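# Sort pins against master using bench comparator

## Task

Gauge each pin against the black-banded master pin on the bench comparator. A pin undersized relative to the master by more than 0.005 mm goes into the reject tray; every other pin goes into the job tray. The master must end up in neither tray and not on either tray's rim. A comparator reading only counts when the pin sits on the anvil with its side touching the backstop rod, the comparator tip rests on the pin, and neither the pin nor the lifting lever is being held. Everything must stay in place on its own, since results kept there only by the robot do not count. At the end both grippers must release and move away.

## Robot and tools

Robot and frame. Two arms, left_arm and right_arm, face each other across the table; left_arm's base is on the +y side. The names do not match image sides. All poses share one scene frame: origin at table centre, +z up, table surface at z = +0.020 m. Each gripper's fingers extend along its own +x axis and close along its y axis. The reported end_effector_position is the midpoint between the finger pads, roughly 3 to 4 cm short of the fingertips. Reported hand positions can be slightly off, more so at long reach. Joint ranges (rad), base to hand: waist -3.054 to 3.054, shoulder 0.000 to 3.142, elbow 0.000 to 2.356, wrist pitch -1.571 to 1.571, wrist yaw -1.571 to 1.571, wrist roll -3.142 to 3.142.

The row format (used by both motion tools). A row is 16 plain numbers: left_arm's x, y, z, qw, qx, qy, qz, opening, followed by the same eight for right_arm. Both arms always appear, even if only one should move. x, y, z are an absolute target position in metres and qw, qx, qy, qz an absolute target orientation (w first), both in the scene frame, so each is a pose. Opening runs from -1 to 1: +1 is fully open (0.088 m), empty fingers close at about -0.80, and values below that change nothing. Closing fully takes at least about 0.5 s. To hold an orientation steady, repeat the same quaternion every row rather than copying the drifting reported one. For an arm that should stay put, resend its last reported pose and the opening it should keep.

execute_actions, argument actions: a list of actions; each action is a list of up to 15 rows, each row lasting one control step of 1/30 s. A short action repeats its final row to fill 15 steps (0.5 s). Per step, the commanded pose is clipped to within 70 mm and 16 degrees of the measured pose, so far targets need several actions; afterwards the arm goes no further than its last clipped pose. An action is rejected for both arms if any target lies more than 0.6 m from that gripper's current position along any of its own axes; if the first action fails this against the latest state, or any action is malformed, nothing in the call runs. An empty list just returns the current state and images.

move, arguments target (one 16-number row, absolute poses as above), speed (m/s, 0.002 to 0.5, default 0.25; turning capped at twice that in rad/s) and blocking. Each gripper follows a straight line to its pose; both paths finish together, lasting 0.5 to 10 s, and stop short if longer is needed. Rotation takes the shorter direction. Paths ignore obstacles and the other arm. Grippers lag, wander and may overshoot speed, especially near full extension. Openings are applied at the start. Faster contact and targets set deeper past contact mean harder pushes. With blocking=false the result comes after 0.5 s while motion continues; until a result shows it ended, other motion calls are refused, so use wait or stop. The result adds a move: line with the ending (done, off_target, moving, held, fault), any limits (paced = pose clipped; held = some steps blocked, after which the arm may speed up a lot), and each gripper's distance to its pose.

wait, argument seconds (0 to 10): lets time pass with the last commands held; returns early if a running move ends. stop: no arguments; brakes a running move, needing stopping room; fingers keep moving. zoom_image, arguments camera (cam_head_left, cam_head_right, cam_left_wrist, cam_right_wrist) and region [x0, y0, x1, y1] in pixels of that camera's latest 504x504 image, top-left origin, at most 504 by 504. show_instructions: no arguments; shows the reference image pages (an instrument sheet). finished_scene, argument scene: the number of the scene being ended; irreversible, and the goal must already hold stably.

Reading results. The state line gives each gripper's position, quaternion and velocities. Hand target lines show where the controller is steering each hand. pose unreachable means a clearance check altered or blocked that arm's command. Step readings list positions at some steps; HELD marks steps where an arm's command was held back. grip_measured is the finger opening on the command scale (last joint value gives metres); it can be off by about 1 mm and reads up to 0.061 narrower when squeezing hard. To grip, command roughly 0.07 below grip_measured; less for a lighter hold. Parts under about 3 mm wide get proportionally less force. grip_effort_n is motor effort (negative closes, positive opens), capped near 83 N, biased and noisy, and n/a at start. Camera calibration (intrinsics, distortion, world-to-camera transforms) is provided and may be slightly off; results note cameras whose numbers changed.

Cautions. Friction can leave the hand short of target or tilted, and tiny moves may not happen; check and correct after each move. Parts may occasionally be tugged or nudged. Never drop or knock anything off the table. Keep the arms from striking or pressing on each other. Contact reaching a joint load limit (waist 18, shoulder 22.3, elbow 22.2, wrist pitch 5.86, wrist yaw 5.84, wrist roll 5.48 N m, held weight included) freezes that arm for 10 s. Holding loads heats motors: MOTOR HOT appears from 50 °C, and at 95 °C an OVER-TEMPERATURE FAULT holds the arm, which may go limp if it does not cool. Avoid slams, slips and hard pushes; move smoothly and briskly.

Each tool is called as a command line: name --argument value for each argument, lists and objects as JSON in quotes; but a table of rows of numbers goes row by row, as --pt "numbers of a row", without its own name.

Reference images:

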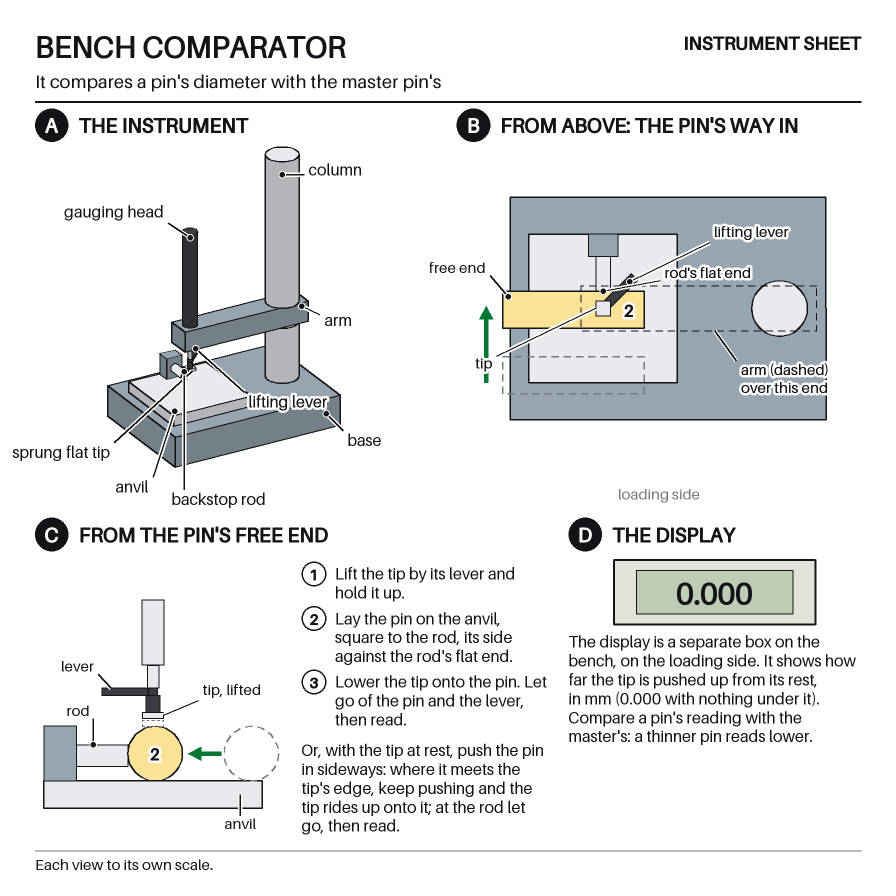

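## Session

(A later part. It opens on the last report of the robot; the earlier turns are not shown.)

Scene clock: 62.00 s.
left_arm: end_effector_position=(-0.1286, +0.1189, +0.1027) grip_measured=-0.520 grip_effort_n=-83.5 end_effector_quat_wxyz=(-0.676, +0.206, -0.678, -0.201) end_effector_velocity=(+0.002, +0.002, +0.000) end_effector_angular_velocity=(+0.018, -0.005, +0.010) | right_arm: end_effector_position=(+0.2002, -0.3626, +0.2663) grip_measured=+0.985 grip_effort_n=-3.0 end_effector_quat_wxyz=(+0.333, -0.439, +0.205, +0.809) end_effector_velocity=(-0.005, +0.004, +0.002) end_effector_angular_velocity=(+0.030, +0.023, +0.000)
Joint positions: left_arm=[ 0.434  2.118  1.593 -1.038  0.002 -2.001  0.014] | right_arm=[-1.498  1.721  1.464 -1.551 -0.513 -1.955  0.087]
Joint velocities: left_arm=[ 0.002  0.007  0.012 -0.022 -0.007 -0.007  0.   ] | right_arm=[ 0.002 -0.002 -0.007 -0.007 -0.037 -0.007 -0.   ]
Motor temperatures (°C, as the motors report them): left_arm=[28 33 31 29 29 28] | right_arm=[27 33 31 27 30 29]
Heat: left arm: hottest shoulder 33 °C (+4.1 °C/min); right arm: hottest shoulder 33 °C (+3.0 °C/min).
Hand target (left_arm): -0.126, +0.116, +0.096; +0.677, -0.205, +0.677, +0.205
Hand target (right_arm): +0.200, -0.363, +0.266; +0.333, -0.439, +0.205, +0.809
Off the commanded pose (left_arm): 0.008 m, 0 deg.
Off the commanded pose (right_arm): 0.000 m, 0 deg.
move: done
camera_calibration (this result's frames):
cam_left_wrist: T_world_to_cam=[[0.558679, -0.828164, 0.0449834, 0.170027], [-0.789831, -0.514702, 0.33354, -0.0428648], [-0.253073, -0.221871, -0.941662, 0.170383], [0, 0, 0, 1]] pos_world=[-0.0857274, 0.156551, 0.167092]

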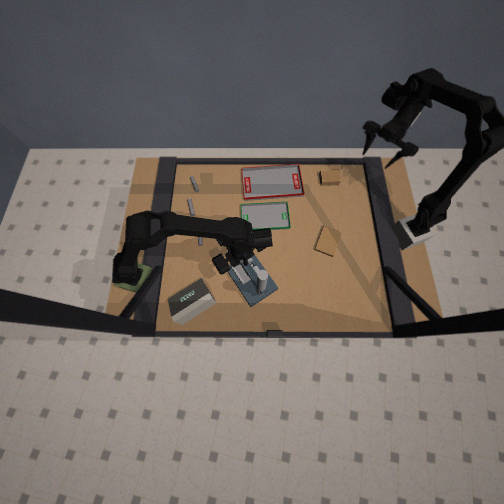

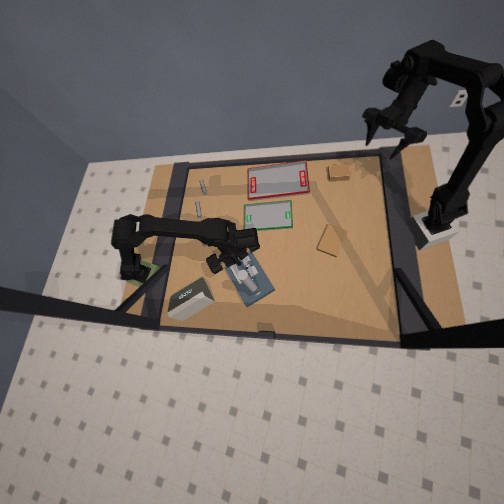

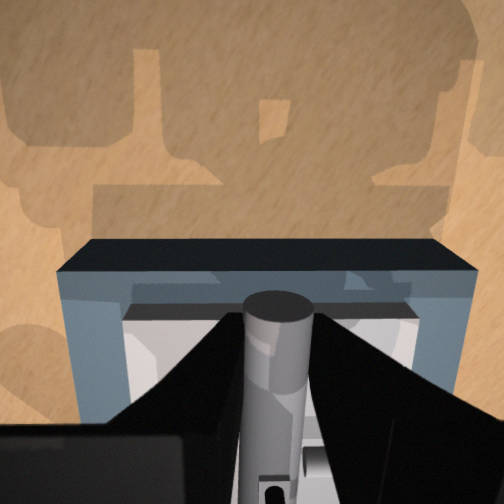

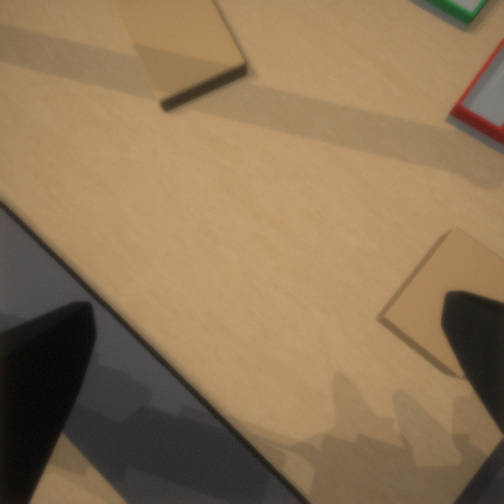

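move --target '[-0.1286,0.1189,0.1027,0.6767,-0.205,0.6767,0.205,-0.1, 0.2002,-0.3626,0.2663,0.333,-0.439,0.205,0.809,1]' --speed 0.02

zoom_image --camera "cam_head_left" --region '[172, 284, 202, 308]'

Scene clock: 66.13 s.
left_arm: end_effector_position=(-0.1287, +0.1201, +0.1028) grip_measured=-0.105 grip_effort_n=14.2 end_effector_quat_wxyz=(-0.676, +0.204, -0.677, -0.205) end_effector_velocity=(+0.000, -0.001, +0.000) end_effector_angular_velocity=(-0.006, -0.008, +0.005) | right_arm: end_effector_position=(+0.2002, -0.3626, +0.2663) grip_measured=+0.985 grip_effort_n=-3.0 end_effector_quat_wxyz=(+0.333, -0.439, +0.205, +0.809) end_effector_velocity=(-0.004, -0.003, +0.001) end_effector_angular_velocity=(-0.002, +0.025, -0.003)
Joint positions: left_arm=[ 0.435  2.12   1.595 -1.046  0.002 -2.004  0.034] | right_arm=[-1.498  1.721  1.464 -1.551 -0.513 -1.955  0.087]
Joint velocities: left_arm=[-0.002 -0.002 -0.002  0.007 -0.007 -0.007  0.001] | right_arm=[-0.007 -0.002 -0.007 -0.022 -0.007 -0.007 -0.   ]
Motor temperatures (°C, as the motors report them): left_arm=[28 34 31 29 29 28] | right_arm=[27 33 31 27 30 29]
Heat: left arm: hottest shoulder 34 °C (+5.1 °C/min); right arm: hottest shoulder 33 °C (+3.0 °C/min).
Hand target (left_arm): -0.129, +0.119, +0.103; +0.677, -0.205, +0.677, +0.205
Hand target (right_arm): +0.200, -0.363, +0.266; +0.333, -0.439, +0.205, +0.809
Off the commanded pose (left_arm): 0.001 m, 0 deg.
Off the commanded pose (right_arm): 0.000 m, 0 deg.
move: done
camera_calibration (this result's frames):
cam_left_wrist: T_world_to_cam=[[0.561563, -0.826525, 0.0387724, 0.171846], [-0.787703, -0.519666, 0.330866, -0.0411361], [-0.25332, -0.216343, -0.942881, 0.170091], [0, 0, 0, 1]] pos_world=[-0.0858181, 0.157456, 0.167323]

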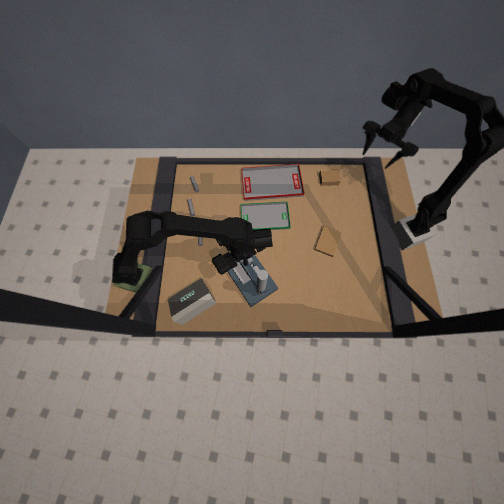

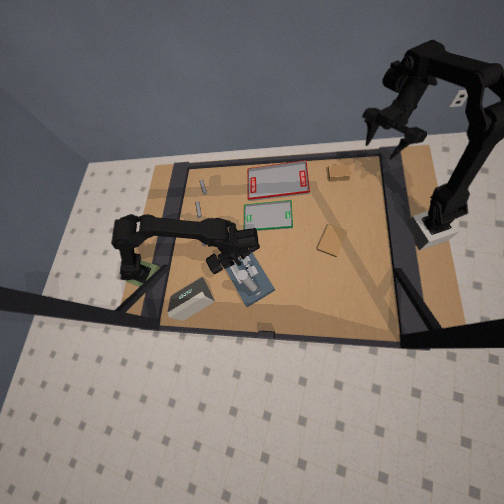

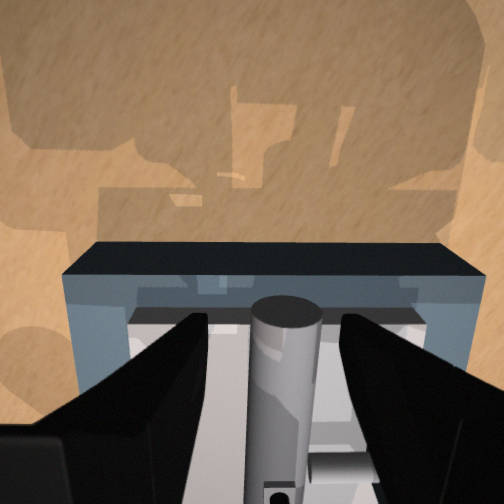

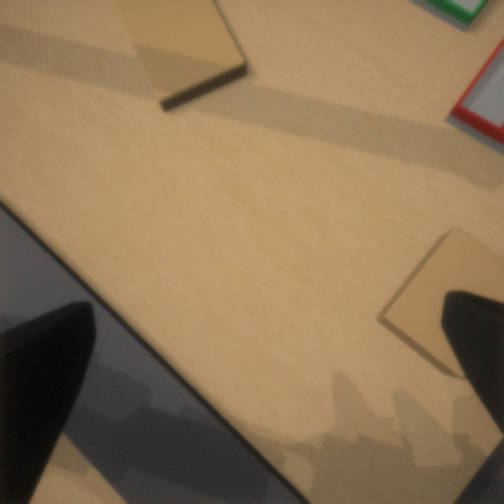

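Region (172, 284, 202, 308) of cam_head_left's 504x504 image, scaled by 16.800, with more detail than that image has; it fills the top 403 rows of this view, and the rest is white.

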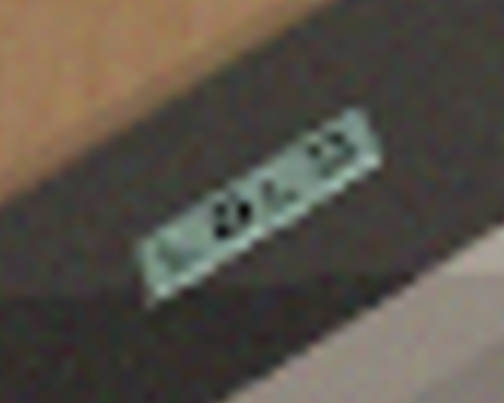

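move --target '[-0.1286,0.1189,0.1027,0.6767,-0.205,0.6767,0.205,-0.1, -0.32,-0.04,0.36,0.683,-0.183,0.183,0.683,1]'

Scene clock: 74.63 s.
left_arm: end_effector_position=(-0.1287, +0.1202, +0.1028) grip_measured=-0.103 grip_effort_n=14.2 end_effector_quat_wxyz=(-0.676, +0.204, -0.677, -0.205) end_effector_velocity=(-0.000, +0.002, +0.000) end_effector_angular_velocity=(+0.008, -0.006, +0.005) | right_arm: end_effector_position=(-0.3180, -0.0450, +0.3705) grip_measured=+0.985 grip_effort_n=-3.5 end_effector_quat_wxyz=(+0.679, -0.172, +0.189, +0.688) end_effector_velocity=(-0.004, +0.002, -0.007) end_effector_angular_velocity=(-0.033, -0.004, +0.012)
Joint positions: left_arm=[ 0.435  2.12   1.595 -1.046  0.002 -2.004  0.034] | right_arm=[ 0.336  2.22   2.266 -0.674  0.574  0.407  0.087]
Joint velocities: left_arm=[-0.002 -0.002 -0.002 -0.007 -0.007 -0.007 -0.   ] | right_arm=[-0.002  0.037  0.056 -0.051 -0.022  0.007 -0.   ]
Motor temperatures (°C, as the motors report them): left_arm=[28 35 31 29 29 28] | right_arm=[27 34 32 28 30 29]
Heat: left arm: hottest shoulder 35 °C (+5.0 °C/min); right arm: hottest shoulder 34 °C (+4.0 °C/min).
Hand target (left_arm): -0.129, +0.119, +0.103; +0.677, -0.205, +0.677, +0.205
Hand target (right_arm): -0.321, -0.043, +0.363; +0.679, -0.177, +0.191, +0.686
Off the commanded pose (left_arm): 0.001 m, 0 deg.
Off the commanded pose (right_arm): 0.012 m, 2 deg.
move: off_target (right_arm)
camera_calibration (this result's frames):
cam_left_wrist: T_world_to_cam=[[0.561881, -0.826325, 0.0384275, 0.171973], [-0.787485, -0.520091, 0.330715, -0.0410088], [-0.253293, -0.216084, -0.942948, 0.170084], [0, 0, 0, 1]] pos_world=[-0.0858413, 0.15753, 0.167334]
cam_right_wrist: T_world_to_cam=[[0.99866, -0.047991, -0.0193418, 0.324839], [-0.0492351, -0.766435, -0.640433, 0.210266], [0.0159108, 0.640527, -0.767771, 0.397581], [0, 0, 0, 1]] pos_world=[-0.320377, -0.0779168, 0.446195]

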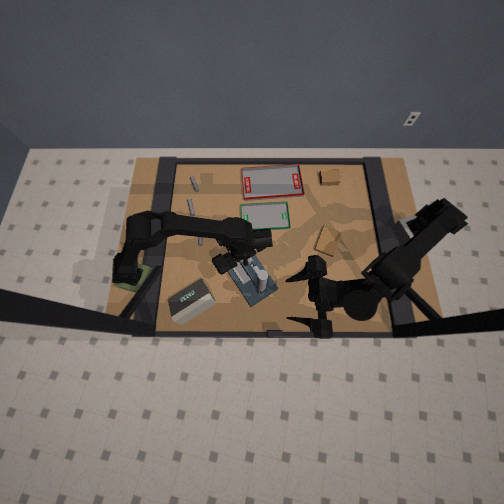

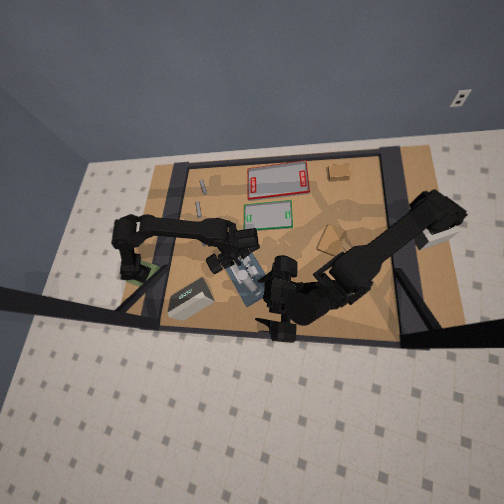

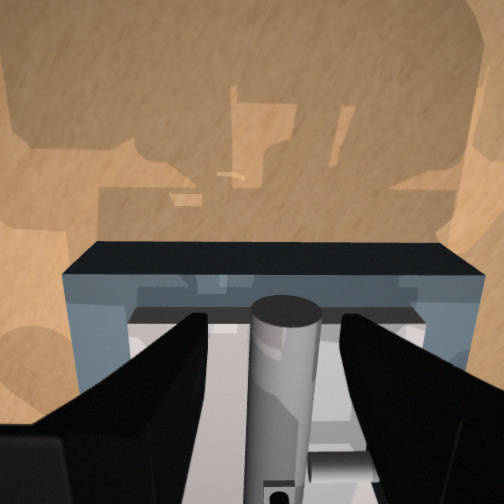

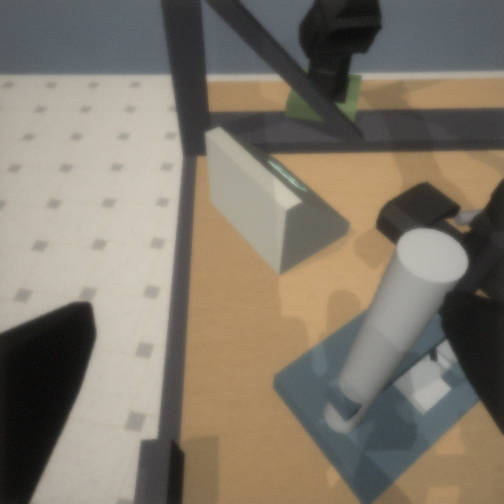

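move --target '[-0.1286,0.1189,0.17,0.6767,-0.205,0.6767,0.205,-0.1, -0.2,-0.25,0.3,0.683,-0.183,0.183,0.683,1]' --speed 0.15

move --target '[-0.263,0.313,0.205,0.6767,-0.205,0.6767,0.205,-0.1, -0.2,-0.25,0.3,0.683,-0.183,0.183,0.683,1]'

Scene clock: 80.20 s.
left_arm: end_effector_position=(-0.1287, +0.1204, +0.1641) grip_measured=-0.103 grip_effort_n=14.2 end_effector_quat_wxyz=(-0.677, +0.199, -0.677, -0.210) end_effector_velocity=(-0.001, +0.004, -0.000) end_effector_angular_velocity=(+0.023, -0.004, +0.005) | right_arm: end_effector_position=(-0.2025, -0.2461, +0.2994) grip_measured=+0.985 grip_effort_n=-3.0 end_effector_quat_wxyz=(+0.682, -0.182, +0.185, +0.684) end_effector_velocity=(+0.001, -0.003, -0.002) end_effector_angular_velocity=(-0.008, -0.009, +0.012)
Joint positions: left_arm=[ 0.435  2.091  1.798 -1.294  0.002 -2.004  0.034] | right_arm=[ 0.502  1.317  0.923 -0.332  0.715  0.532  0.087]
Joint velocities: left_arm=[-0.002  0.002  0.002 -0.022 -0.007 -0.007  0.   ] | right_arm=[ 0.002 -0.012 -0.012 -0.007 -0.007 -0.007 -0.   ]
Motor temperatures (°C, as the motors report them): left_arm=[28 36 32 29 29 28] | right_arm=[27 35 32 29 30 29]
Heat: left arm: hottest shoulder 36 °C (+5.0 °C/min); right arm: hottest shoulder 35 °C (+5.0 °C/min).
Hand target (left_arm): -0.129, +0.119, +0.170; +0.677, -0.205, +0.677, +0.205
Hand target (right_arm): -0.201, -0.249, +0.298; +0.683, -0.183, +0.185, +0.683
Off the commanded pose (left_arm): 0.006 m, 1 deg.
Off the commanded pose (right_arm): 0.005 m, 0 deg.
move: done
camera_calibration (this result's frames):
cam_left_wrist: T_world_to_cam=[[0.561957, -0.826819, 0.0239616, 0.172242], [-0.786682, -0.525277, 0.32437, -0.059442], [-0.255609, -0.201132, -0.945627, 0.226288], [0, 0, 0, 1]] pos_world=[-0.0857132, 0.156703, 0.229138]
cam_right_wrist: T_world_to_cam=[[0.998534, -0.0538833, 0.00514321, 0.189602], [-0.0383865, -0.771925, -0.634553, 0.0154042], [0.038162, 0.633426, -0.772862, 0.474204], [0, 0, 0, 1]] pos_world=[-0.20683, -0.278266, 0.375294]

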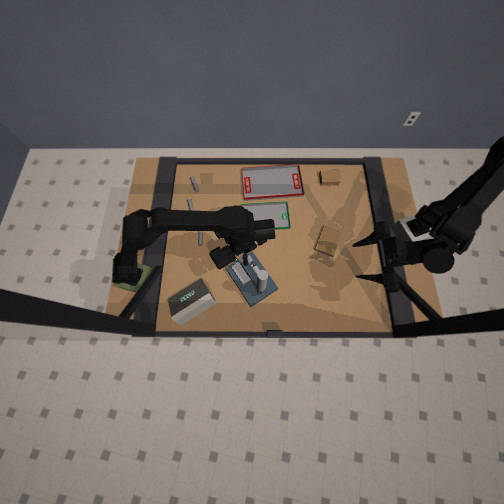

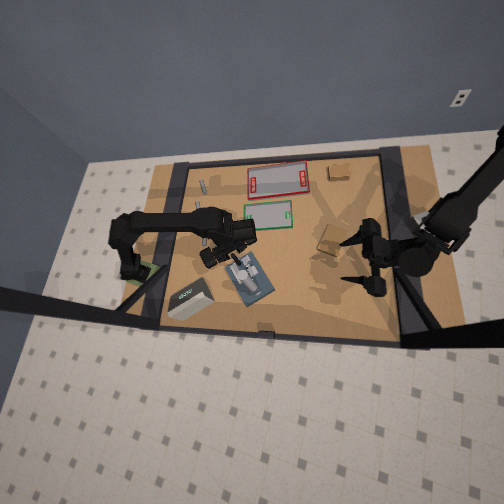

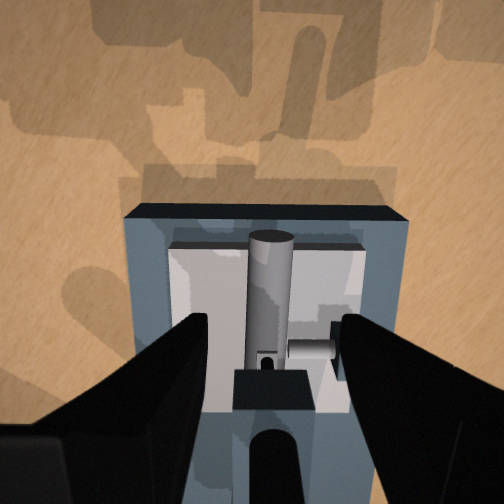

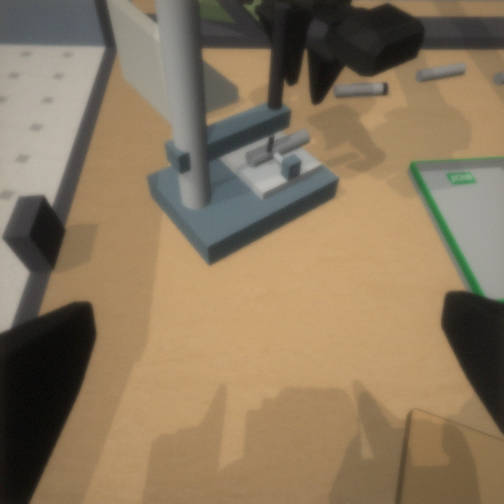

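Scene clock: 81.80 s.
left_arm: end_effector_position=(-0.2643, +0.3085, +0.2076) grip_measured=-0.103 grip_effort_n=14.2 end_effector_quat_wxyz=(-0.677, +0.207, -0.677, -0.203) end_effector_velocity=(-0.000, +0.004, -0.000) end_effector_angular_velocity=(+0.004, -0.009, +0.024) | right_arm: end_effector_position=(-0.2016, -0.2478, +0.3010) grip_measured=+0.985 grip_effort_n=-3.5 end_effector_quat_wxyz=(+0.683, -0.182, +0.183, +0.683) end_effector_velocity=(-0.000, +0.000, +0.000) end_effector_angular_velocity=(+0.001, +0.015, -0.001)
Joint positions: left_arm=[-0.067  1.368  1.13  -1.33  -0.003 -2.508  0.034] | right_arm=[ 0.506  1.309  0.923 -0.341  0.72   0.532  0.087]
Joint velocities: left_arm=[-0.012 -0.007 -0.007 -0.007 -0.007 -0.037  0.   ] | right_arm=[-0.002 -0.002 -0.002  0.007 -0.007  0.007 -0.   ]
Motor temperatures (°C, as the motors report them): left_arm=[28 36 32 29 29 28] | right_arm=[27 35 32 29 30 29]
Heat: left arm: hottest shoulder 36 °C (+5.1 °C/min); right arm: hottest shoulder 35 °C (+5.1 °C/min).
Hand target (left_arm): -0.263, +0.312, +0.206; +0.680, -0.205, +0.674, +0.205
Hand target (right_arm): -0.200, -0.250, +0.300; +0.683, -0.183, +0.183, +0.683
Off the commanded pose (left_arm): 0.005 m, 0 deg.
Off the commanded pose (right_arm): 0.003 m, 0 deg.
move: done
camera_calibration (this result's frames):
cam_left_wrist: T_world_to_cam=[[0.563032, -0.825272, 0.0438276, 0.398593], [-0.787619, -0.51977, 0.3309, -0.084722], [-0.250302, -0.220827, -0.942647, 0.277469], [0, 0, 0, 1]] pos_world=[-0.221698, 0.346185, 0.272121]
cam_right_wrist: T_world_to_cam=[[0.998515, -0.0539787, 0.00741793, 0.187871], [-0.0369339, -0.770643, -0.636195, 0.016272], [0.0400576, 0.634976, -0.771492, 0.476922], [0, 0, 0, 1]] pos_world=[-0.206095, -0.280153, 0.3769]

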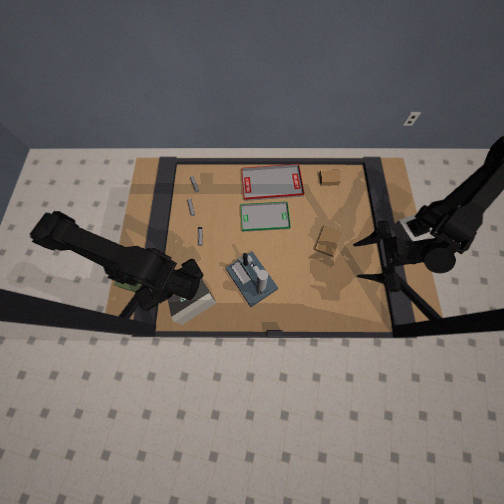

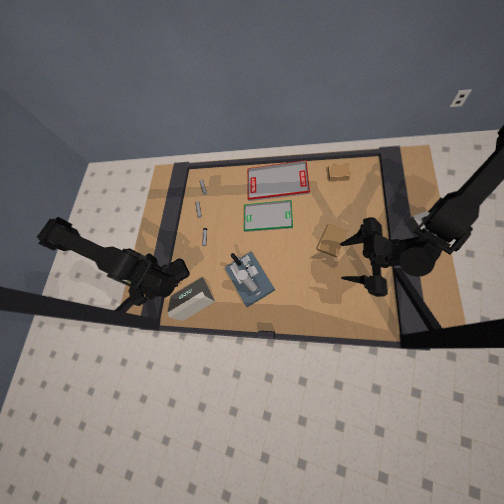

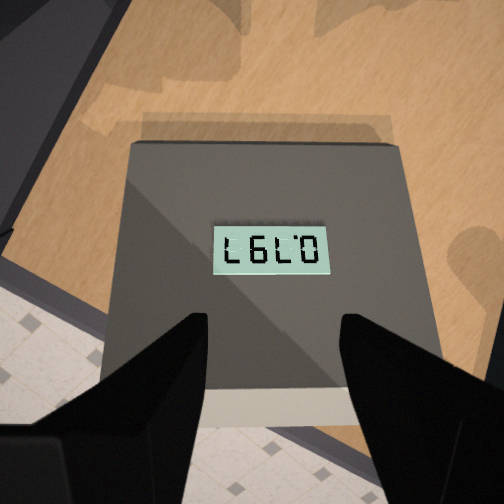

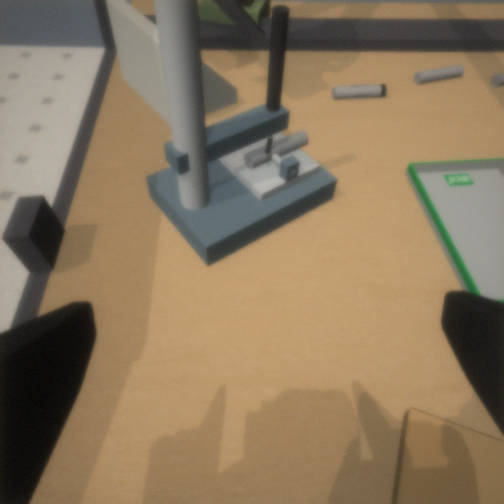

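move --target '[-0.1287,0.118,0.16,0.6767,-0.205,0.6767,0.205,-0.1, -0.2,-0.25,0.3,0.683,-0.183,0.183,0.683,1]'

move --target '[-0.1287,0.1195,0.096,0.6767,-0.205,0.6767,0.205,-0.1, -0.2,-0.25,0.3,0.683,-0.183,0.183,0.683,1]' --speed 0.08

Scene clock: 89.73 s.
left_arm: end_effector_position=(-0.1292, +0.1212, +0.1619) grip_measured=-0.103 grip_effort_n=14.2 end_effector_quat_wxyz=(-0.676, +0.207, -0.678, -0.203) end_effector_velocity=(+0.002, +0.002, -0.003) end_effector_angular_velocity=(+0.030, -0.018, +0.005) | right_arm: end_effector_position=(-0.2016, -0.2478, +0.3010) grip_measured=+0.985 grip_effort_n=-3.0 end_effector_quat_wxyz=(+0.683, -0.182, +0.183, +0.683) end_effector_velocity=(-0.000, +0.000, -0.001) end_effector_angular_velocity=(-0.008, -0.021, +0.014)
Joint positions: left_arm=[ 0.434  2.067  1.752 -1.25   0.002 -2.006  0.034] | right_arm=[ 0.506  1.309  0.923 -0.341  0.72   0.532  0.087]
Joint velocities: left_arm=[-0.002  0.017  0.012 -0.022 -0.022 -0.007  0.   ] | right_arm=[-0.002  0.002  0.002 -0.007 -0.007 -0.022 -0.   ]
Motor temperatures (°C, as the motors report them): left_arm=[28 35 32 29 29 28] | right_arm=[27 35 33 29 30 29]
Heat: left arm: hottest shoulder 35 °C (+3.0 °C/min); right arm: hottest shoulder 35 °C (+4.0 °C/min).
Hand target (left_arm): -0.128, +0.119, +0.159; +0.674, -0.205, +0.679, +0.205
Hand target (right_arm): -0.200, -0.250, +0.300; +0.683, -0.183, +0.183, +0.683
Off the commanded pose (left_arm): 0.004 m, 0 deg.
Off the commanded pose (right_arm): 0.003 m, 0 deg.
move: done
camera_calibration (this result's frames):
cam_left_wrist: T_world_to_cam=[[0.562495, -0.825595, 0.0446338, 0.169851], [-0.787206, -0.51827, 0.33422, -0.0612541], [-0.252798, -0.223133, -0.941438, 0.22661], [0, 0, 0, 1]] pos_world=[-0.0864735, 0.159047, 0.226231]
cam_right_wrist: T_world_to_cam=[[0.998515, -0.0539787, 0.00741793, 0.187871], [-0.0369339, -0.770643, -0.636195, 0.016272], [0.0400576, 0.634976, -0.771492, 0.476922], [0, 0, 0, 1]] pos_world=[-0.206095, -0.280153, 0.3769]

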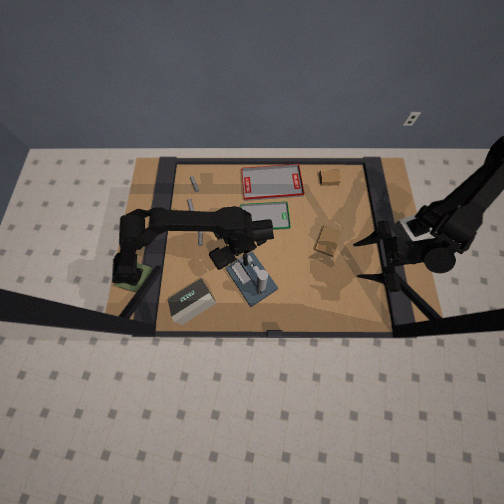

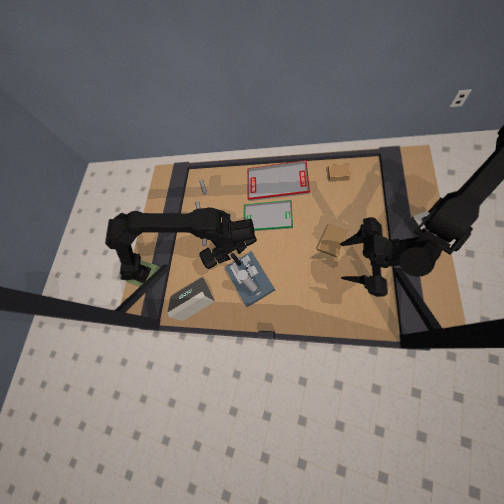

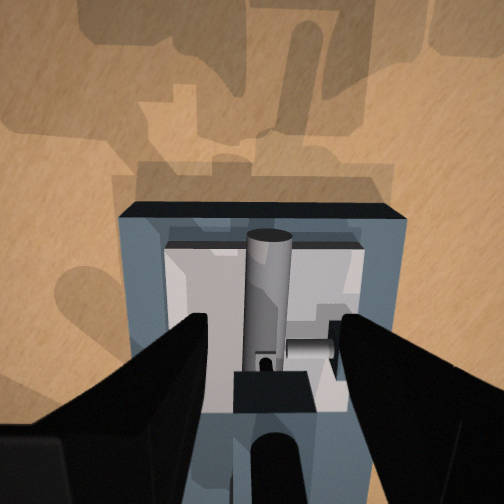

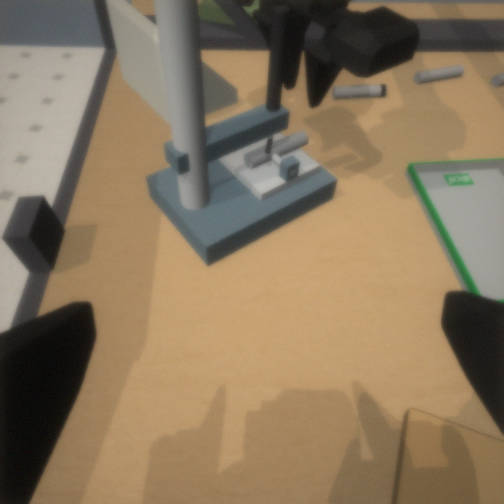

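Scene clock: 90.97 s.
left_arm: end_effector_position=(-0.1285, +0.1161, +0.1046) grip_measured=-0.103 grip_effort_n=14.2 end_effector_quat_wxyz=(-0.675, +0.213, -0.679, -0.197) end_effector_velocity=(+0.002, +0.004, -0.001) end_effector_angular_velocity=(+0.013, -0.005, +0.010) | right_arm: end_effector_position=(-0.2016, -0.2478, +0.3010) grip_measured=+0.985 grip_effort_n=-3.5 end_effector_quat_wxyz=(+0.683, -0.182, +0.183, +0.683) end_effector_velocity=(+0.000, -0.002, -0.005) end_effector_angular_velocity=(-0.025, -0.014, +0.018)
Joint positions: left_arm=[ 0.434  2.113  1.592 -1.026  0.002 -2.006  0.034] | right_arm=[ 0.506  1.309  0.923 -0.341  0.72   0.532  0.087]
Joint velocities: left_arm=[ 0.002 -0.002 -0.007 -0.007 -0.007 -0.007  0.   ] | right_arm=[-0.002 -0.002 -0.002 -0.022 -0.022 -0.007 -0.   ]
Motor temperatures (°C, as the motors report them): left_arm=[28 35 32 29 29 28] | right_arm=[27 35 33 29 30 29]
Heat: left arm: hottest shoulder 35 °C (+3.0 °C/min); right arm: hottest shoulder 35 °C (+4.0 °C/min).
Hand target (left_arm): -0.129, +0.120, +0.096; +0.677, -0.205, +0.677, +0.205
Hand target (right_arm): -0.200, -0.250, +0.300; +0.683, -0.183, +0.183, +0.683
Off the commanded pose (left_arm): 0.009 m, 1 deg.
Off the commanded pose (right_arm): 0.003 m, 0 deg.
move: off_target (left_arm)
camera_calibration (this result's frames):
cam_left_wrist: T_world_to_cam=[[0.562361, -0.824729, 0.059761, 0.166073], [-0.788069, -0.512672, 0.340757, -0.0455708], [-0.250394, -0.238724, -0.93825, 0.173534], [0, 0, 0, 1]] pos_world=[-0.0858542, 0.155029, 0.168422]
cam_right_wrist: T_world_to_cam=[[0.998515, -0.0539787, 0.00741793, 0.187871], [-0.0369339, -0.770643, -0.636195, 0.016272], [0.0400576, 0.634976, -0.771492, 0.476922], [0, 0, 0, 1]] pos_world=[-0.206095, -0.280153, 0.3769]

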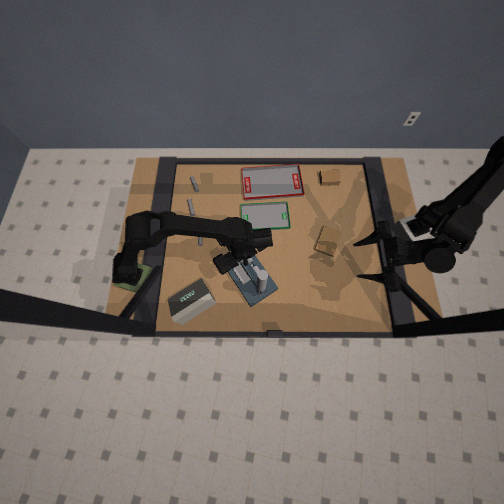

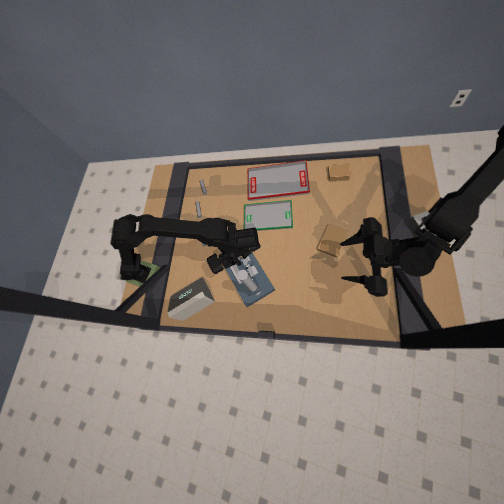

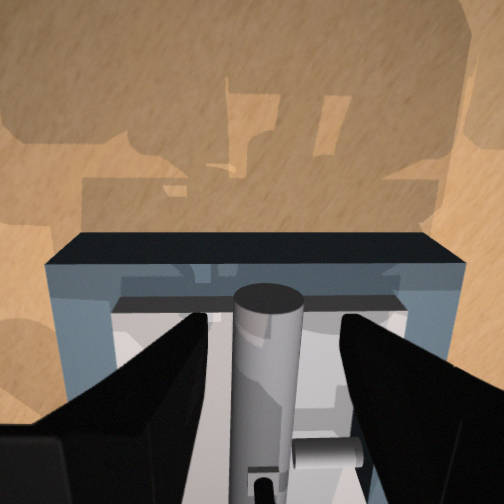

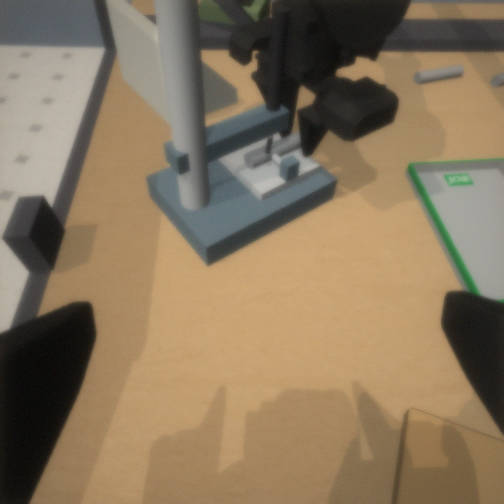

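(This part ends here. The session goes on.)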